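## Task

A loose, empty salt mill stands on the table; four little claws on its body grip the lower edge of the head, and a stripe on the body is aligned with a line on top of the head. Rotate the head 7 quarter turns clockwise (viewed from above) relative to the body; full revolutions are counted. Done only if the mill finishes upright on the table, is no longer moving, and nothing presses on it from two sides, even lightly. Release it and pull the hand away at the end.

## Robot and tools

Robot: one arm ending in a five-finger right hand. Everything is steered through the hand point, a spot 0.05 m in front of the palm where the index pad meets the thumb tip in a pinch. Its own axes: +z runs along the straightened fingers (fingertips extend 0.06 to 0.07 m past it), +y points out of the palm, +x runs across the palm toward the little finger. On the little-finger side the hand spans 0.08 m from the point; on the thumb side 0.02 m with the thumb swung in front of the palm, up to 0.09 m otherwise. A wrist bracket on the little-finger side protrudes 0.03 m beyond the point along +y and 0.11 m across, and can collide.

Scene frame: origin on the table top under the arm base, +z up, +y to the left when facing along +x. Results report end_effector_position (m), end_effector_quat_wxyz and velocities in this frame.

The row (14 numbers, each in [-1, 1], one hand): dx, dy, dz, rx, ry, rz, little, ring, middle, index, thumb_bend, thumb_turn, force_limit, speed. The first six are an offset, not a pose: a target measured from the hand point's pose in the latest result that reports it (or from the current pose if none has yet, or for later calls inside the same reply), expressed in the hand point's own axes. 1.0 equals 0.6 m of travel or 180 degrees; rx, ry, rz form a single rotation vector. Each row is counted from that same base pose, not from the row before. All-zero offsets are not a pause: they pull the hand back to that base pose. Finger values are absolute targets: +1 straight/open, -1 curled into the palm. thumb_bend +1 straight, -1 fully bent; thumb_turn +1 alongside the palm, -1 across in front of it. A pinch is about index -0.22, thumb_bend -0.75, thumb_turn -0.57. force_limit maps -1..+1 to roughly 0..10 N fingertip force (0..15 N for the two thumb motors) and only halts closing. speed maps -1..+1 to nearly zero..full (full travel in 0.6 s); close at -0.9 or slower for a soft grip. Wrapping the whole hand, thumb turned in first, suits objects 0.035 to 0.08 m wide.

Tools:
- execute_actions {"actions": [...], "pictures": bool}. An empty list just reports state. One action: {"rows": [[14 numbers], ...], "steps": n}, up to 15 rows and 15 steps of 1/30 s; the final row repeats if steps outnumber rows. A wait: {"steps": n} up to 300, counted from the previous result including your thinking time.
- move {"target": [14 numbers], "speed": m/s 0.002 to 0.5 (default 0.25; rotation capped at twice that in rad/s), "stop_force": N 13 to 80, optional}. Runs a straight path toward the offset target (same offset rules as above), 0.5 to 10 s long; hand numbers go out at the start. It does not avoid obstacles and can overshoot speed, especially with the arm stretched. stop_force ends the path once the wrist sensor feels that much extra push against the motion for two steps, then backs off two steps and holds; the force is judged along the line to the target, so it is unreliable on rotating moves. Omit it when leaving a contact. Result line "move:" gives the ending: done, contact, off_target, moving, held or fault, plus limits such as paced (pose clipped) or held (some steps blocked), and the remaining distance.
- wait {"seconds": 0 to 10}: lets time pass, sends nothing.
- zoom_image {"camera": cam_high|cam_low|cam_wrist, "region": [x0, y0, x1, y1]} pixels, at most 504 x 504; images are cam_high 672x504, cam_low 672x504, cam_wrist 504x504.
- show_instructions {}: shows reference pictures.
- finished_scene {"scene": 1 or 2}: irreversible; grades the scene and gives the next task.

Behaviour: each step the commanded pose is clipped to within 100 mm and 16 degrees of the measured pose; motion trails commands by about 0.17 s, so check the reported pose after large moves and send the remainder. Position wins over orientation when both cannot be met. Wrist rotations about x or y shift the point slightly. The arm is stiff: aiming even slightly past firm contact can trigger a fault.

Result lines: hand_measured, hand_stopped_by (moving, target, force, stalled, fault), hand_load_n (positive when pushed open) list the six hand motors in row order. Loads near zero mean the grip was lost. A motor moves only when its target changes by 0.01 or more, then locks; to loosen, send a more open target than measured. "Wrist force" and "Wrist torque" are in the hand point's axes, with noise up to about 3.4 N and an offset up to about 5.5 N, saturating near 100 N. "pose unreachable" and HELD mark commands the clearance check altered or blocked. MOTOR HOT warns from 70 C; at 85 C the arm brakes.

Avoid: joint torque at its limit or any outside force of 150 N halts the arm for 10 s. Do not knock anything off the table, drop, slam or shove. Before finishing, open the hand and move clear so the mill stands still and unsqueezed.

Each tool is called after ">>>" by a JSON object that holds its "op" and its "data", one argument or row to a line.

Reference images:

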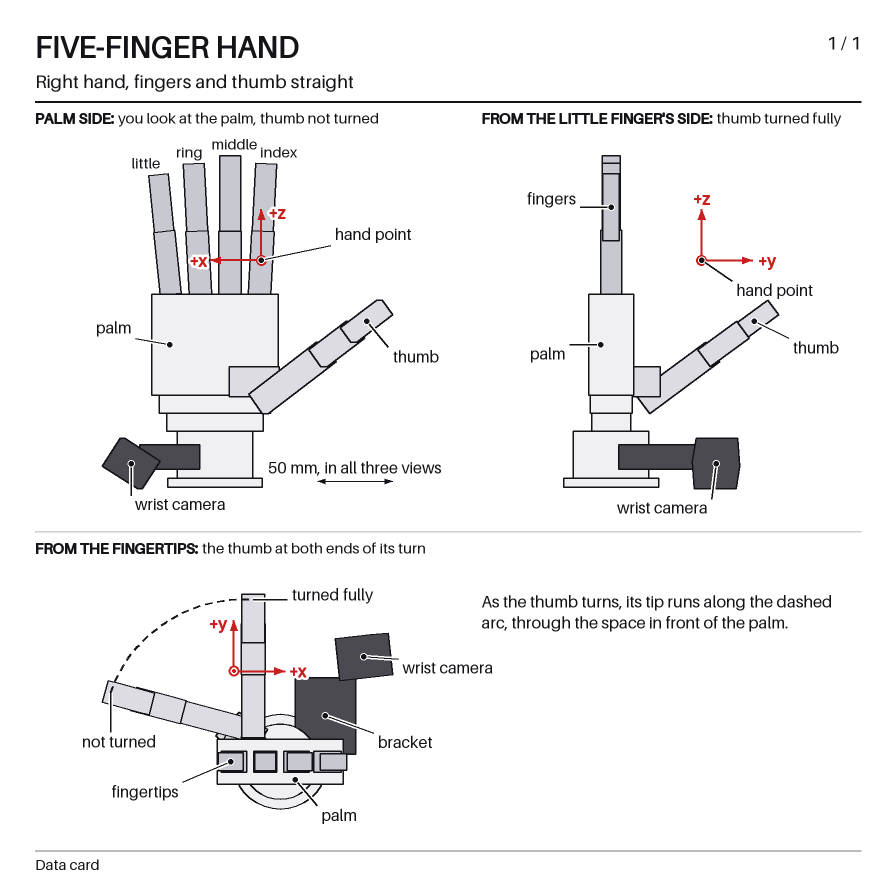

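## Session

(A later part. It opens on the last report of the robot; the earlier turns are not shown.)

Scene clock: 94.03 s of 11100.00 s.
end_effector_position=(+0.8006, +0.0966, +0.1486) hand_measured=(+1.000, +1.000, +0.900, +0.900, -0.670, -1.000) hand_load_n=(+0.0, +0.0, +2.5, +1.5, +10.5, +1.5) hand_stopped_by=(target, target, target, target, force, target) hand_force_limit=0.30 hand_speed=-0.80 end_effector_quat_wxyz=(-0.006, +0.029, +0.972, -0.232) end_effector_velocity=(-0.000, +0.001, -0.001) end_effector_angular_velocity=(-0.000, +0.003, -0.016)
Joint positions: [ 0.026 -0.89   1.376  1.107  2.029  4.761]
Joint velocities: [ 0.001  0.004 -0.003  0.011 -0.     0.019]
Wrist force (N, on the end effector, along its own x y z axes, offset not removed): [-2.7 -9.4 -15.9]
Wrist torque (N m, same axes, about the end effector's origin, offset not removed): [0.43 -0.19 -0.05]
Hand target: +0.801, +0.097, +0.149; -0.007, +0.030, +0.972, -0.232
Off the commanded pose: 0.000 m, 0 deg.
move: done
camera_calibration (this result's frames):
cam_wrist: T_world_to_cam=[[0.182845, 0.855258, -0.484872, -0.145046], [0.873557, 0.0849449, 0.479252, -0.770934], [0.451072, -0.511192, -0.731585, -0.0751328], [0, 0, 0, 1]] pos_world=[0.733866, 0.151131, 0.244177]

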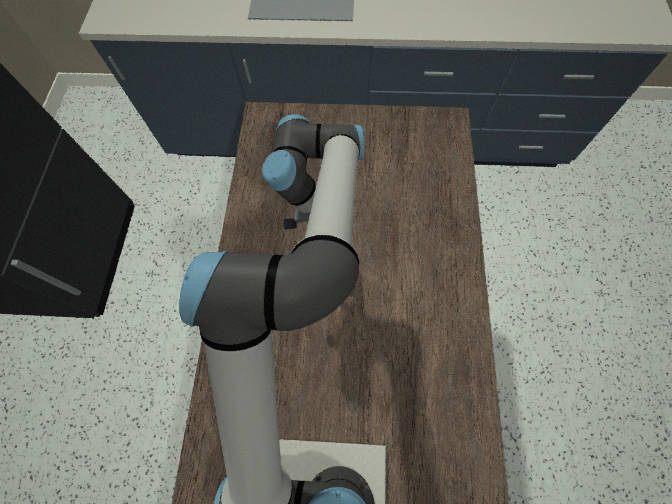

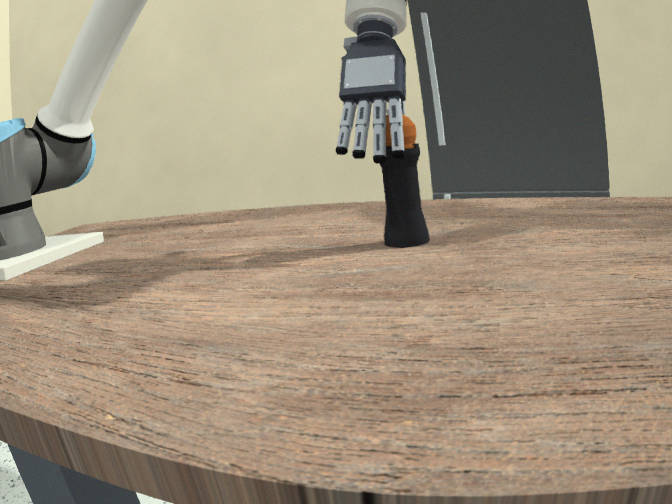

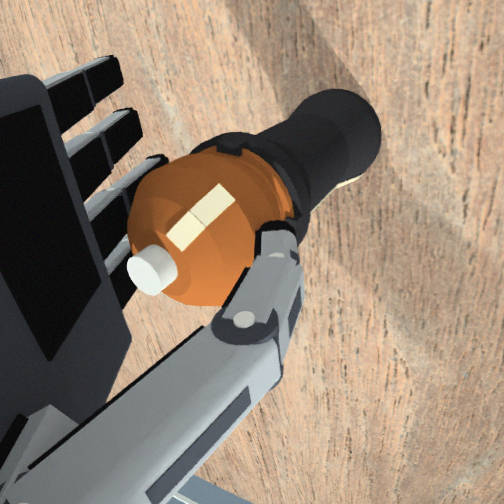

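>>> {"op": "move", "data": {
  "target": [-0.01507,-0.00707,0.00362,0,0.0502,0.0991,1,1,0.9,0.9,-0.95,-1,0.3,-0.8],
  "speed": 0.2
}}

>>> {"op": "move", "data": {
  "target": [-0.01507,-0.00707,0.00362,0,0.0502,0.0991,1,1,0.9,0.9,-0.95,-1,0.3,-0.8],
  "speed": 0.2
}}

>>> {"op": "move", "data": {
  "target": [-0.01507,-0.00707,0.00362,0,0.0502,0.0991,1,1,0.9,0.9,-0.95,-1,0.3,-0.8],
  "speed": 0.2
}}

>>> {"op": "move", "data": {
  "target": [-0.01507,-0.00707,0.00362,0,0.0502,0.0991,1,1,0.9,0.9,-0.95,-1,0.3,-0.8],
  "speed": 0.2
}}

Scene clock: 97.33 s of 11100.00 s.
end_effector_position=(+0.8093, +0.0913, +0.1486) hand_measured=(+1.000, +1.000, +0.900, +0.900, -0.670, -1.000) hand_load_n=(+0.0, +0.0, +2.5, +1.5, +10.5, +1.0) hand_stopped_by=(target, target, target, target, force, target) hand_force_limit=0.30 hand_speed=-0.80 end_effector_quat_wxyz=(-0.046, +0.197, +0.953, -0.227) end_effector_velocity=(-0.001, +0.000, -0.002) end_effector_angular_velocity=(-0.000, +0.005, -0.016)
Joint positions: [ 0.027 -0.827  1.303  1.285  1.992  5.143]
Joint velocities: [ 0.     0.005 -0.003  0.01  -0.003  0.018]
Wrist force (N, on the end effector, along its own x y z axes, offset not removed): [-3.5 -6.1 -18.1]
Wrist torque (N m, same axes, about the end effector's origin, offset not removed): [1.01 0.06 -0.06]
Hand target: +0.809, +0.091, +0.149; -0.047, +0.198, +0.952, -0.227
Off the commanded pose: 0.000 m, 0 deg.
move: done
camera_calibration (this result's frames):
cam_wrist: T_world_to_cam=[[0.46295, 0.74208, -0.484762, -0.358475], [0.850312, -0.217377, 0.479288, -0.731667], [0.250294, -0.634085, -0.731634, 0.0919718], [0, 0, 0, 1]] pos_world=[0.765081, 0.165288, 0.244194]

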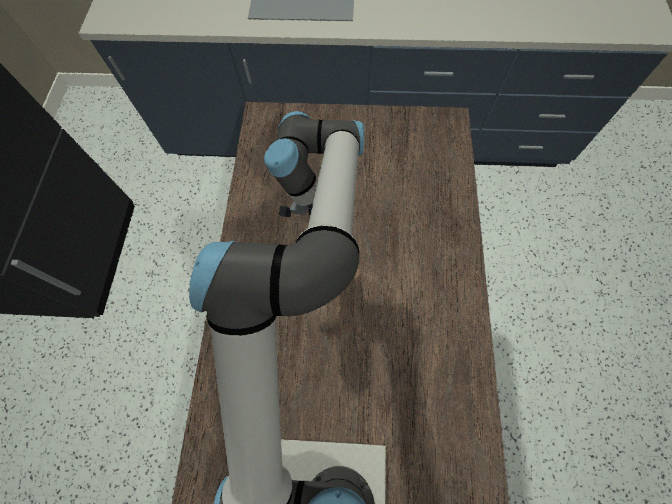

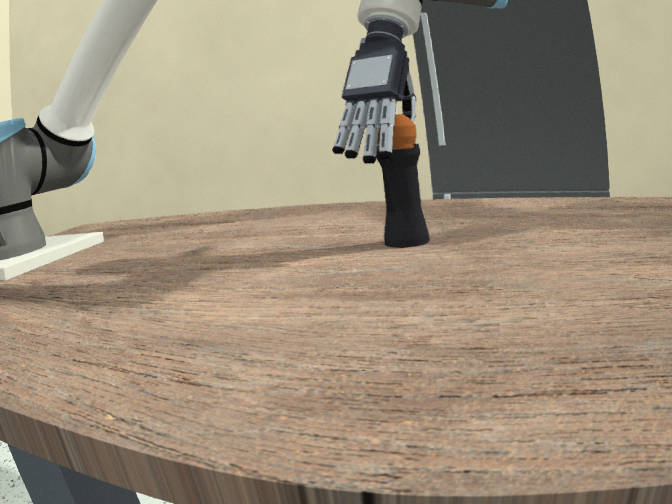

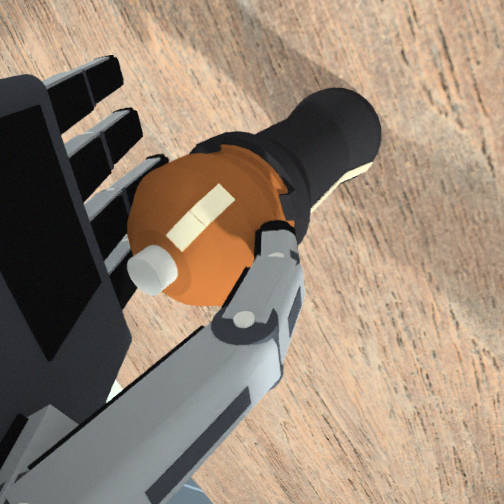

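Scene clock: 98.73 s of 11100.00 s.
end_effector_position=(+0.8157, +0.0833, +0.1486) hand_measured=(+1.000, +1.000, +0.900, +0.900, -0.670, -1.000) hand_load_n=(+0.0, +0.0, +2.5, +1.5, +10.5, +0.5) hand_stopped_by=(target, target, target, target, force, target) hand_force_limit=0.30 hand_speed=-0.80 end_effector_quat_wxyz=(-0.085, +0.358, +0.904, -0.216) end_effector_velocity=(+0.000, -0.001, -0.000) end_effector_angular_velocity=(-0.001, +0.002, -0.016)
Joint positions: [ 0.013 -0.776  1.24   1.43   1.907  5.491]
Joint velocities: [-0.001  0.003 -0.004  0.007 -0.004  0.015]
Wrist force (N, on the end effector, along its own x y z axes, offset not removed): [-1.7 -7.0 -16.7]
Wrist torque (N m, same axes, about the end effector's origin, offset not removed): [0.79 -0.06 0.04]
Hand target: +0.816, +0.083, +0.149; -0.085, +0.359, +0.904, -0.216
Off the commanded pose: 0.000 m, 0 deg.
move: done
camera_calibration (this result's frames):
cam_wrist: T_world_to_cam=[[0.687836, 0.540358, -0.484659, -0.522162], [0.7256, -0.493794, 0.479241, -0.614048], [0.01964, -0.681307, -0.731734, 0.27746], [0, 0, 0, 1]] pos_world=[0.799266, 0.167977, 0.244233]

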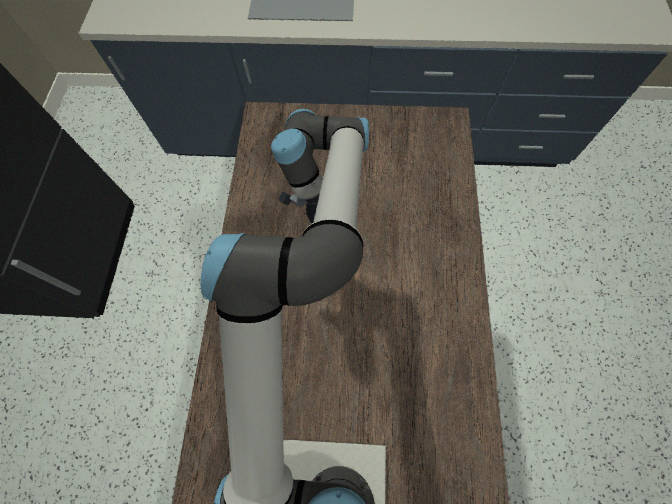

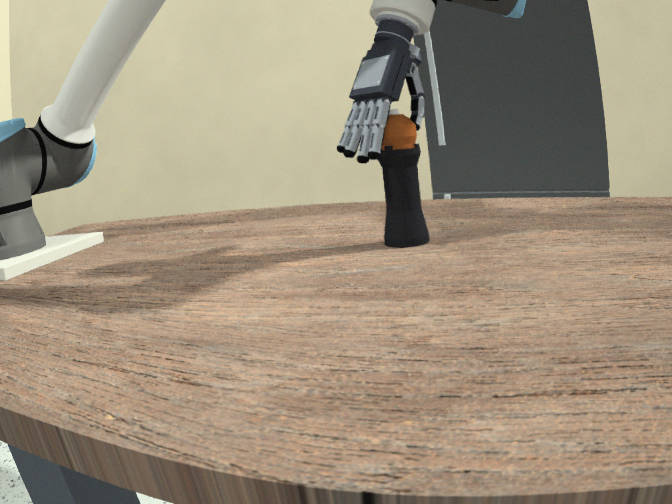

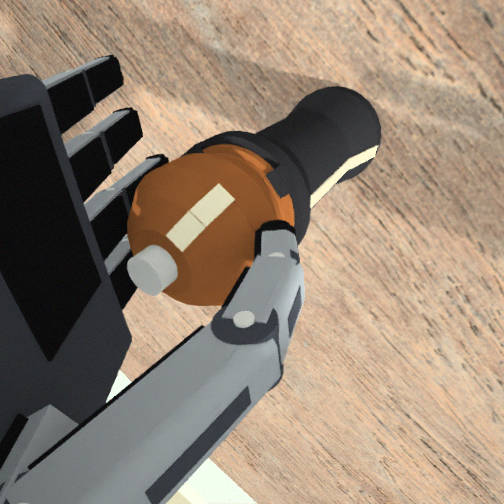

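Scene clock: 100.13 s of 11100.00 s.
end_effector_position=(+0.8190, +0.0737, +0.1486) hand_measured=(+1.000, +1.000, +0.900, +0.900, -0.670, -1.000) hand_load_n=(+0.0, +0.0, +3.0, +2.0, +10.5, +1.0) hand_stopped_by=(target, target, target, target, force, target) hand_force_limit=0.30 hand_speed=-0.80 end_effector_quat_wxyz=(-0.121, +0.509, +0.829, -0.198) end_effector_velocity=(+0.000, -0.001, +0.000) end_effector_angular_velocity=(+0.000, +0.000, -0.015)
Joint positions: [-0.011 -0.74   1.192  1.532  1.79   5.804]
Joint velocities: [-0.002  0.001 -0.002  0.004 -0.006  0.013]
Wrist force (N, on the end effector, along its own x y z axes, offset not removed): [-6.1 -8.1 -15.7]
Wrist torque (N m, same axes, about the end effector's origin, offset not removed): [1.36 0.12 -0.22]
Hand target: +0.819, +0.074, +0.149; -0.121, +0.510, +0.828, -0.198
Off the commanded pose: 0.000 m, 0 deg.
move: done
camera_calibration (this result's frames):
cam_wrist: T_world_to_cam=[[0.830652, 0.27418, -0.484606, -0.616564], [0.514298, -0.711306, 0.479105, -0.432103], [-0.213342, -0.647201, -0.731858, 0.459184], [0, 0, 0, 1]] pos_world=[0.832343, 0.158876, 0.244289]

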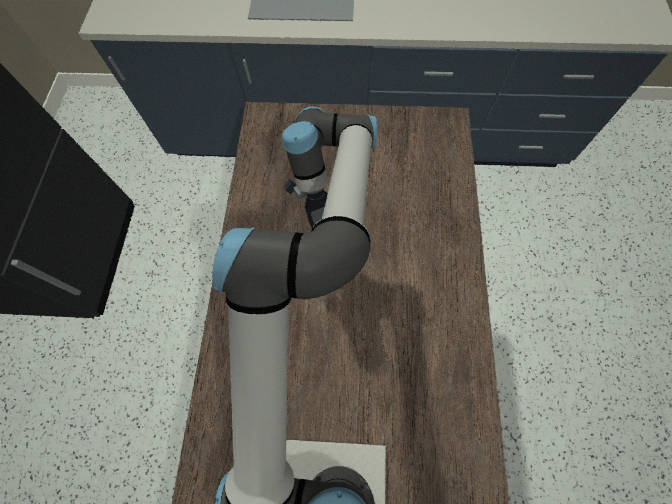

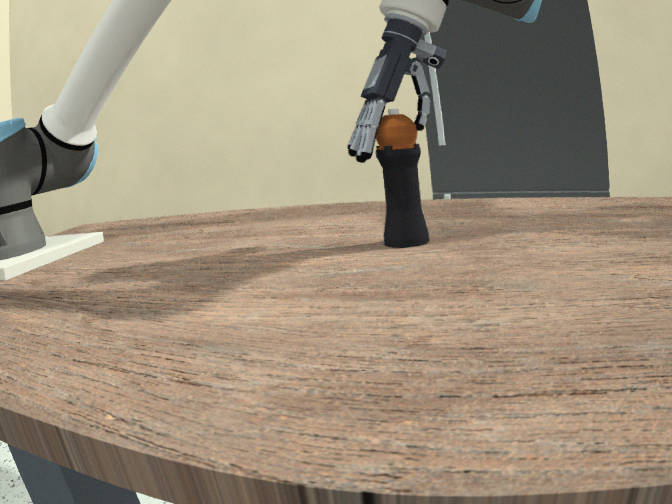

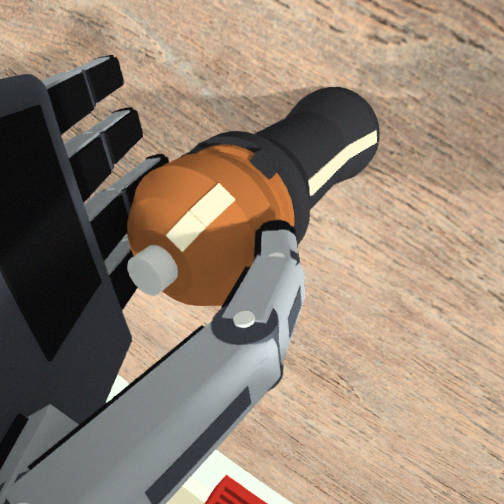

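Scene clock: 101.53 s of 11100.00 s.
end_effector_position=(+0.8188, +0.0636, +0.1487) hand_measured=(+1.000, +1.000, +0.900, +0.900, -0.670, -1.000) hand_load_n=(+0.0, +0.0, +3.0, +2.0, +10.5, +1.0) hand_stopped_by=(target, target, target, target, force, target) hand_force_limit=0.30 hand_speed=-0.80 end_effector_quat_wxyz=(-0.154, +0.644, +0.729, -0.174) end_effector_velocity=(-0.000, -0.001, +0.002) end_effector_angular_velocity=(-0.001, -0.002, -0.015)
Joint positions: [-0.043 -0.718  1.162  1.588  1.656  6.092]
Joint velocities: [-0.002 -0.002 -0.     0.001 -0.005  0.012]
Wrist force (N, on the end effector, along its own x y z axes, offset not removed): [-5.7 -9.6 -15.6]
Wrist torque (N m, same axes, about the end effector's origin, offset not removed): [1.32 0.18 -0.27]
Hand target: +0.819, +0.064, +0.149; -0.154, +0.645, +0.728, -0.174
Off the commanded pose: 0.000 m, 0 deg.
move: done
camera_calibration (this result's frames):
cam_wrist: T_world_to_cam=[[0.874362, -0.0246512, -0.484648, -0.63042], [0.241644, -0.843968, 0.478881, -0.20754], [-0.420832, -0.535827, -0.731976, 0.615444], [0, 0, 0, 1]] pos_world=[0.860364, 0.139074, 0.244345]

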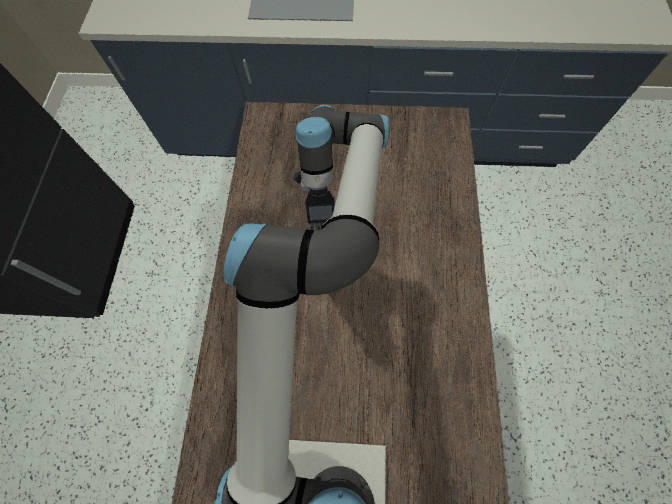

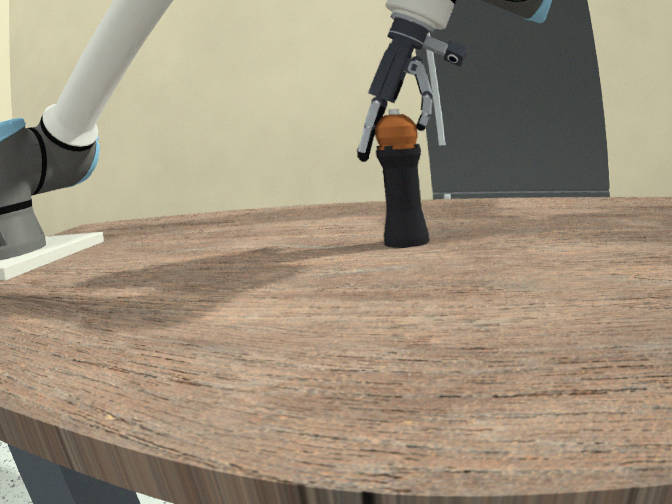

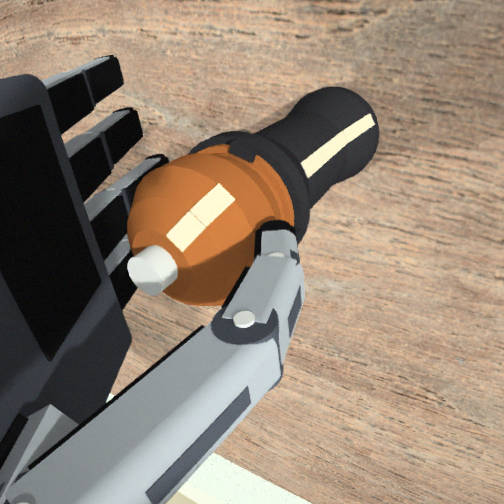

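>>> {"op": "move", "data": {
  "target": [0,-0.001,-0.002,0,0,0,1,1,0.9,0.9,0.2,-1,0.3,0.3],
  "speed": 0.01
}}

>>> {"op": "move", "data": {
  "target": [0,-0.0603,-0.1189,0,0,0,1,1,0.9,0.9,0.2,-1,0.3,0.3],
  "speed": 0.15
}}

>>> {"op": "move", "data": {
  "target": [0,0,0,0,-0.3013,-0.5947,1,1,0.9,0.9,0.2,-1,0.3,0.3],
  "speed": 0.5
}}

>>> {"op": "move", "data": {
  "target": [0,0,0,0,-0.3013,-0.5947,1,1,0.9,0.9,0.2,-1,0.3,0.3],
  "speed": 0.5
}}

>>> {"op": "move", "data": {
  "target": [0,0,0,0,-0.3013,-0.5947,1,1,0.9,0.9,0.2,-1,0.3,0.3],
  "speed": 0.5
}}

Scene clock: 104.53 s of 11100.00 s.
end_effector_position=(+0.8188, +0.0635, +0.1500) hand_measured=(+1.000, +1.000, +0.900, +0.900, +0.200, -1.000) hand_load_n=(+0.0, +0.0, +0.0, +0.0, +0.0, +0.0) hand_stopped_by=(target, target, target, target, target, target) hand_force_limit=0.30 hand_speed=0.30 end_effector_quat_wxyz=(-0.154, +0.644, +0.729, -0.174) end_effector_velocity=(+0.000, +0.000, +0.000) end_effector_angular_velocity=(-0.002, -0.001, -0.001)
Joint positions: [-0.043 -0.719  1.161  1.59   1.656  6.092]
Joint velocities: [ 0.001 -0.    -0.     0.     0.001  0.002]
Wrist force (N, on the end effector, along its own x y z axes, offset not removed): [0.0 2.0 -5.0]
Wrist torque (N m, same axes, about the end effector's origin, offset not removed): [0.61 -0.12 0.20]
Hand target: +0.819, +0.064, +0.150; -0.154, +0.644, +0.729, -0.174
Off the commanded pose: 0.000 m, 0 deg.
move: done
camera_calibration (this result's frames):
cam_wrist: T_world_to_cam=[[0.874358, -0.0247005, -0.484653, -0.62978], [0.241597, -0.843983, 0.478878, -0.208155], [-0.420867, -0.535801, -0.731976, 0.616425], [0, 0, 0, 1]] pos_world=[0.860376, 0.139046, 0.245664]

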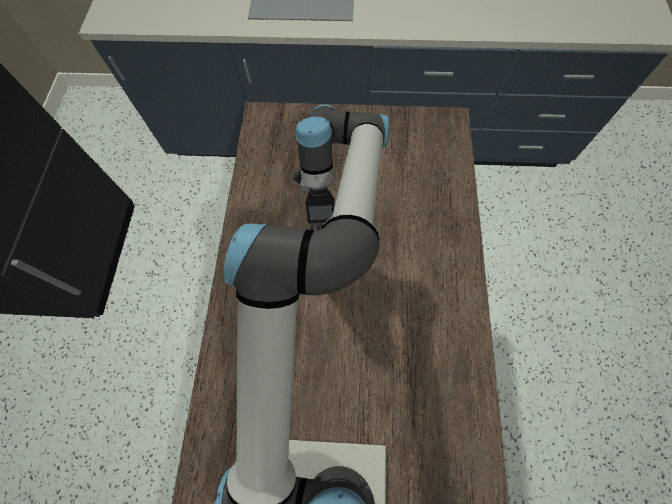

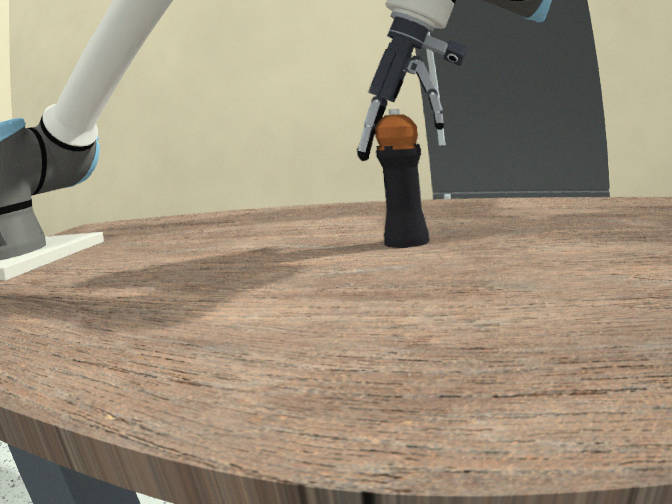

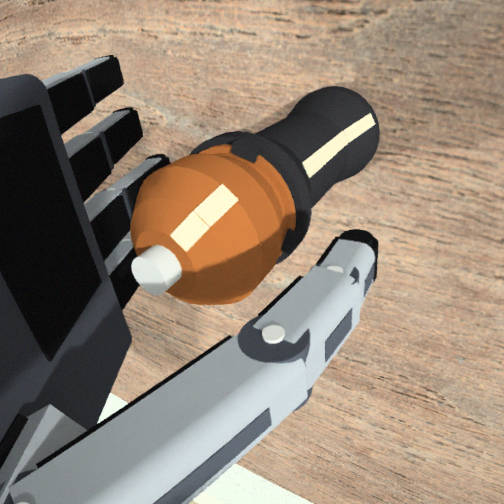

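Scene clock: 105.67 s of 11100.00 s.
end_effector_position=(+0.8186, +0.0636, +0.2297) hand_measured=(+1.000, +1.000, +0.900, +0.900, +0.200, -1.000) hand_load_n=(+0.0, +0.0, +0.0, +0.0, +0.0, +0.0) hand_stopped_by=(target, target, target, target, target, target) hand_force_limit=0.30 hand_speed=0.30 end_effector_quat_wxyz=(-0.154, +0.644, +0.729, -0.174) end_effector_velocity=(+0.000, -0.001, +0.003) end_effector_angular_velocity=(-0.001, +0.000, +0.000)
Joint positions: [-0.044 -0.774  1.112  1.694  1.657  6.092]
Joint velocities: [-0.    -0.002 -0.003  0.005  0.002 -0.   ]
Wrist force (N, on the end effector, along its own x y z axes, offset not removed): [-0.4 1.6 -1.9]
Wrist torque (N m, same axes, about the end effector's origin, offset not removed): [0.35 -0.25 0.18]
Hand target: +0.819, +0.064, +0.230; -0.154, +0.644, +0.729, -0.174
Off the commanded pose: 0.000 m, 0 deg.
move: done
camera_calibration (this result's frames):
cam_wrist: T_world_to_cam=[[0.874366, -0.0246957, -0.484638, -0.59101], [0.241593, -0.843983, 0.47888, -0.246177], [-0.420852, -0.535802, -0.731984, 0.674681], [0, 0, 0, 1]] pos_world=[0.860175, 0.139131, 0.325319]

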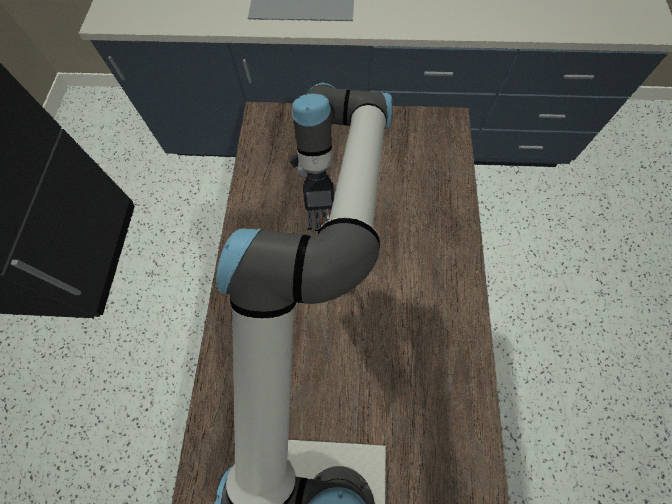

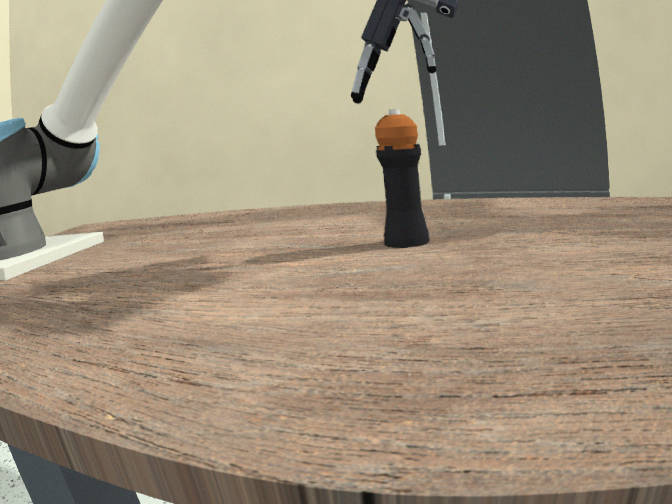

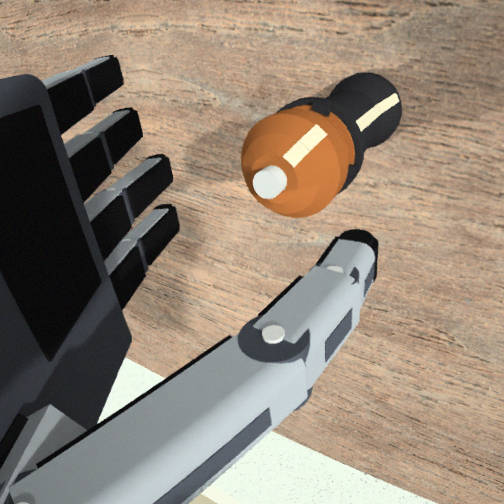

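Scene clock: 108.53 s of 11100.00 s.
end_effector_position=(+0.8187, +0.0638, +0.2295) hand_measured=(+1.000, +1.000, +0.900, +0.900, +0.200, -1.000) hand_load_n=(+0.0, +0.0, +0.0, +0.0, +0.0, +0.0) hand_stopped_by=(target, target, target, target, target, target) hand_force_limit=0.30 hand_speed=0.30 end_effector_quat_wxyz=(+0.074, -0.308, +0.922, -0.220) end_effector_velocity=(-0.000, -0.000, +0.000) end_effector_angular_velocity=(+0.002, -0.002, +0.014)
Joint positions: [-0.064 -1.03   1.377  0.893  1.898  3.906]
Joint velocities: [-0.002 -0.003  0.003 -0.006 -0.008 -0.016]
Wrist force (N, on the end effector, along its own x y z axes, offset not removed): [-1.4 0.5 -3.9]
Wrist torque (N m, same axes, about the end effector's origin, offset not removed): [0.42 0.01 0.11]
Hand target: +0.819, +0.064, +0.230; +0.075, -0.309, +0.922, -0.220
Off the commanded pose: 0.000 m, 0 deg.
move: done
camera_calibration (this result's frames):
cam_wrist: T_world_to_cam=[[-0.4148, 0.769674, -0.485328, 0.413818], [0.609976, 0.630994, 0.47935, -0.641766], [0.675182, -0.0972038, -0.731218, -0.250784], [0, 0, 0, 1]] pos_world=[0.732438, 0.0620683, 0.32509]

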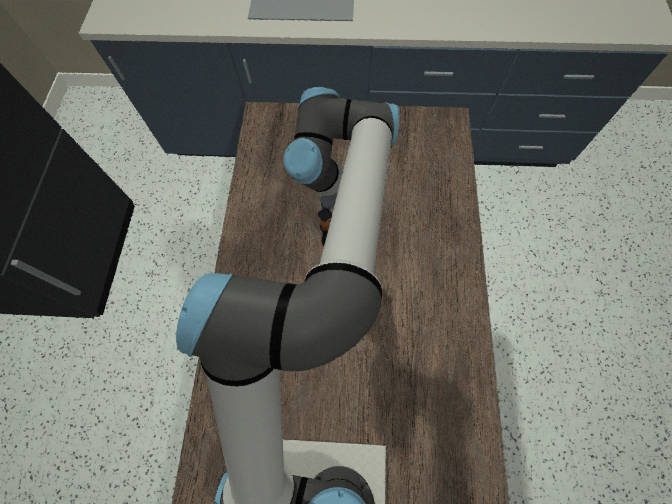

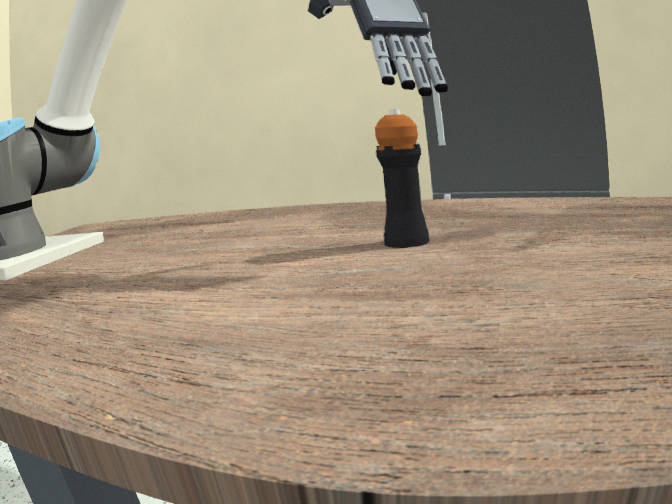

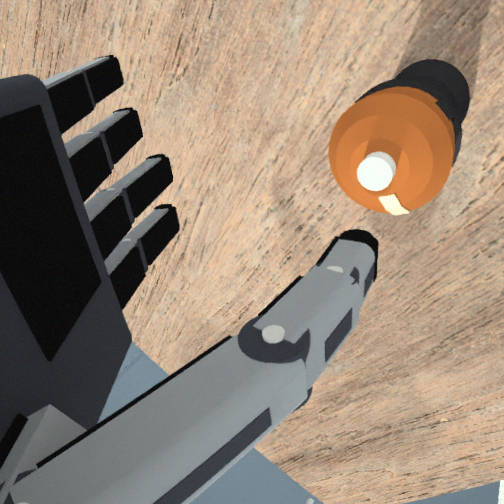

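Scene clock: 111.40 s of 11100.00 s.
end_effector_position=(+0.8186, +0.0639, +0.2298) hand_measured=(+1.000, +1.000, +0.900, +0.900, +0.200, -1.000) hand_load_n=(+0.0, +0.0, +0.0, +0.0, +0.0, +0.0) hand_stopped_by=(target, target, target, target, target, target) hand_force_limit=0.30 hand_speed=0.30 end_effector_quat_wxyz=(-0.228, +0.953, -0.195, +0.047) end_effector_velocity=(+0.000, -0.001, -0.002) end_effector_angular_velocity=(-0.001, +0.007, +0.012)
Joint positions: [-0.189 -0.903  1.223  1.167  1.1    1.764]
Joint velocities: [ 0.     0.007 -0.005  0.01   0.002 -0.013]
Wrist force (N, on the end effector, along its own x y z axes, offset not removed): [-2.3 -1.0 -3.1]
Wrist torque (N m, same axes, about the end effector's origin, offset not removed): [0.05 0.12 0.01]
Hand target: +0.819, +0.064, +0.230; -0.228, +0.953, -0.194, +0.046
Off the commanded pose: 0.000 m, 0 deg.
move: done
camera_calibration (this result's frames):
cam_wrist: T_world_to_cam=[[-0.460057, -0.743142, -0.485888, 0.54763], [-0.85165, 0.214593, 0.478164, 0.581467], [-0.251076, 0.63379, -0.731622, 0.461162], [0, 0, 0, 1]] pos_world=[0.862935, -0.0100925, 0.325447]

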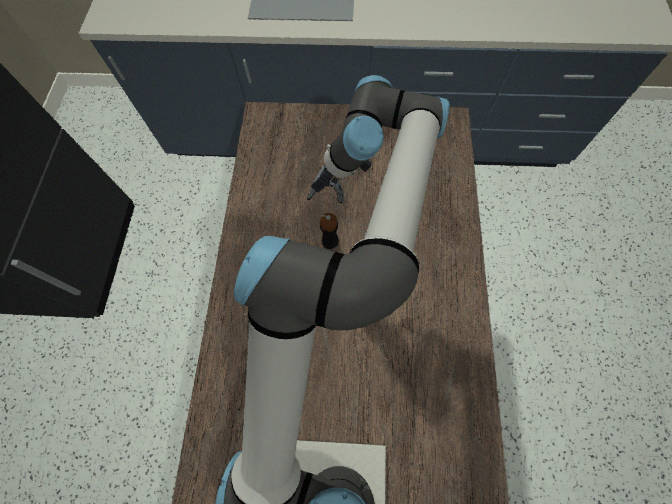

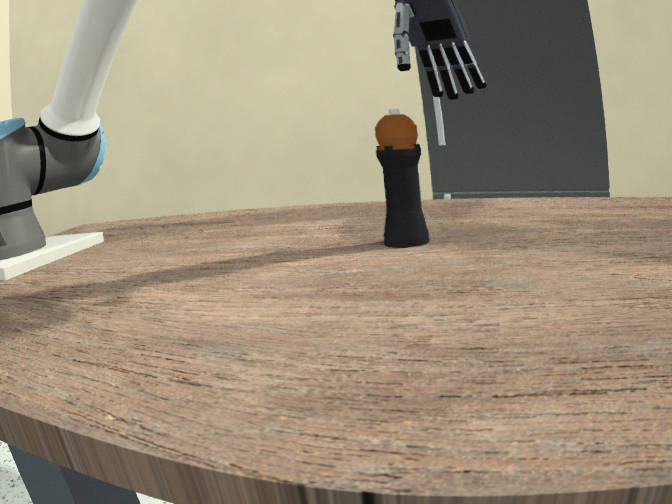

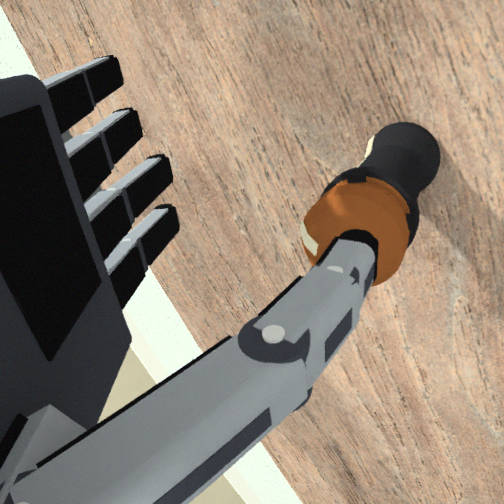

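Scene clock: 114.23 s of 11100.00 s.
end_effector_position=(+0.8187, +0.0636, +0.2297) hand_measured=(+1.000, +1.000, +0.900, +0.900, +0.200, -1.000) hand_load_n=(+0.0, +0.0, +0.0, +0.0, +0.0, +0.0) hand_stopped_by=(target, target, target, target, target, target) hand_force_limit=0.30 hand_speed=0.30 end_effector_quat_wxyz=(-0.154, +0.646, +0.727, -0.174) end_effector_velocity=(+0.000, +0.002, +0.001) end_effector_angular_velocity=(+0.003, -0.004, +0.017)
Joint positions: [-0.044 -0.774  1.112  1.694  1.655 -0.187]
Joint velocities: [ 0.003 -0.002  0.001 -0.004  0.004 -0.014]
Wrist force (N, on the end effector, along its own x y z axes, offset not removed): [-0.8 0.4 -3.9]
Wrist torque (N m, same axes, about the end effector's origin, offset not removed): [0.37 -0.16 0.12]
Hand target: +0.819, +0.064, +0.230; -0.154, +0.646, +0.727, -0.174
Off the commanded pose: 0.000 m, 0 deg.
move: done
camera_calibration (this result's frames):
cam_wrist: T_world_to_cam=[[0.874253, -0.0295716, -0.484569, -0.590632], [0.237114, -0.844977, 0.479365, -0.242574], [-0.423625, -0.533984, -0.731712, 0.676818], [0, 0, 0, 1]] pos_world=[0.860597, 0.138975, 0.325316]

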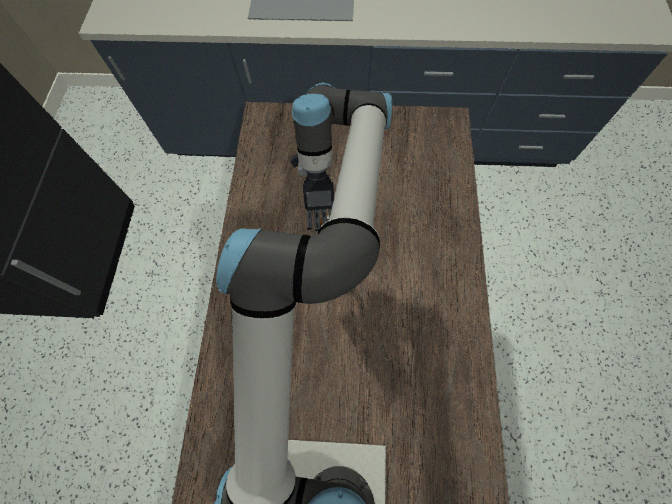

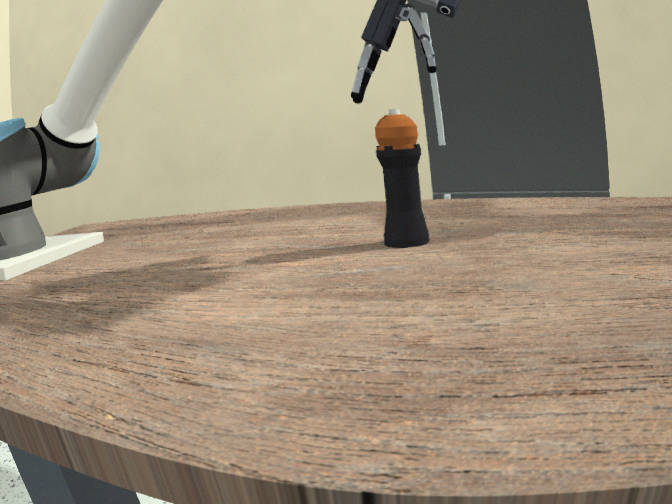

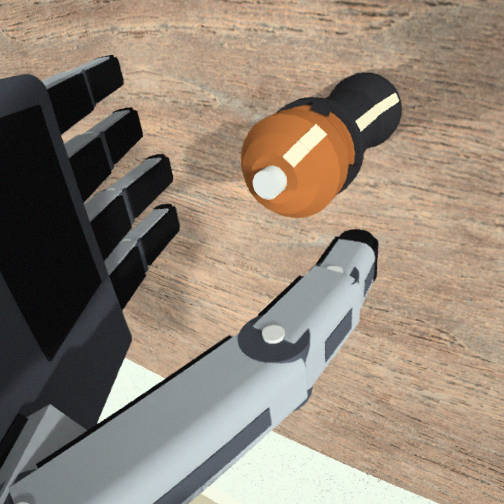

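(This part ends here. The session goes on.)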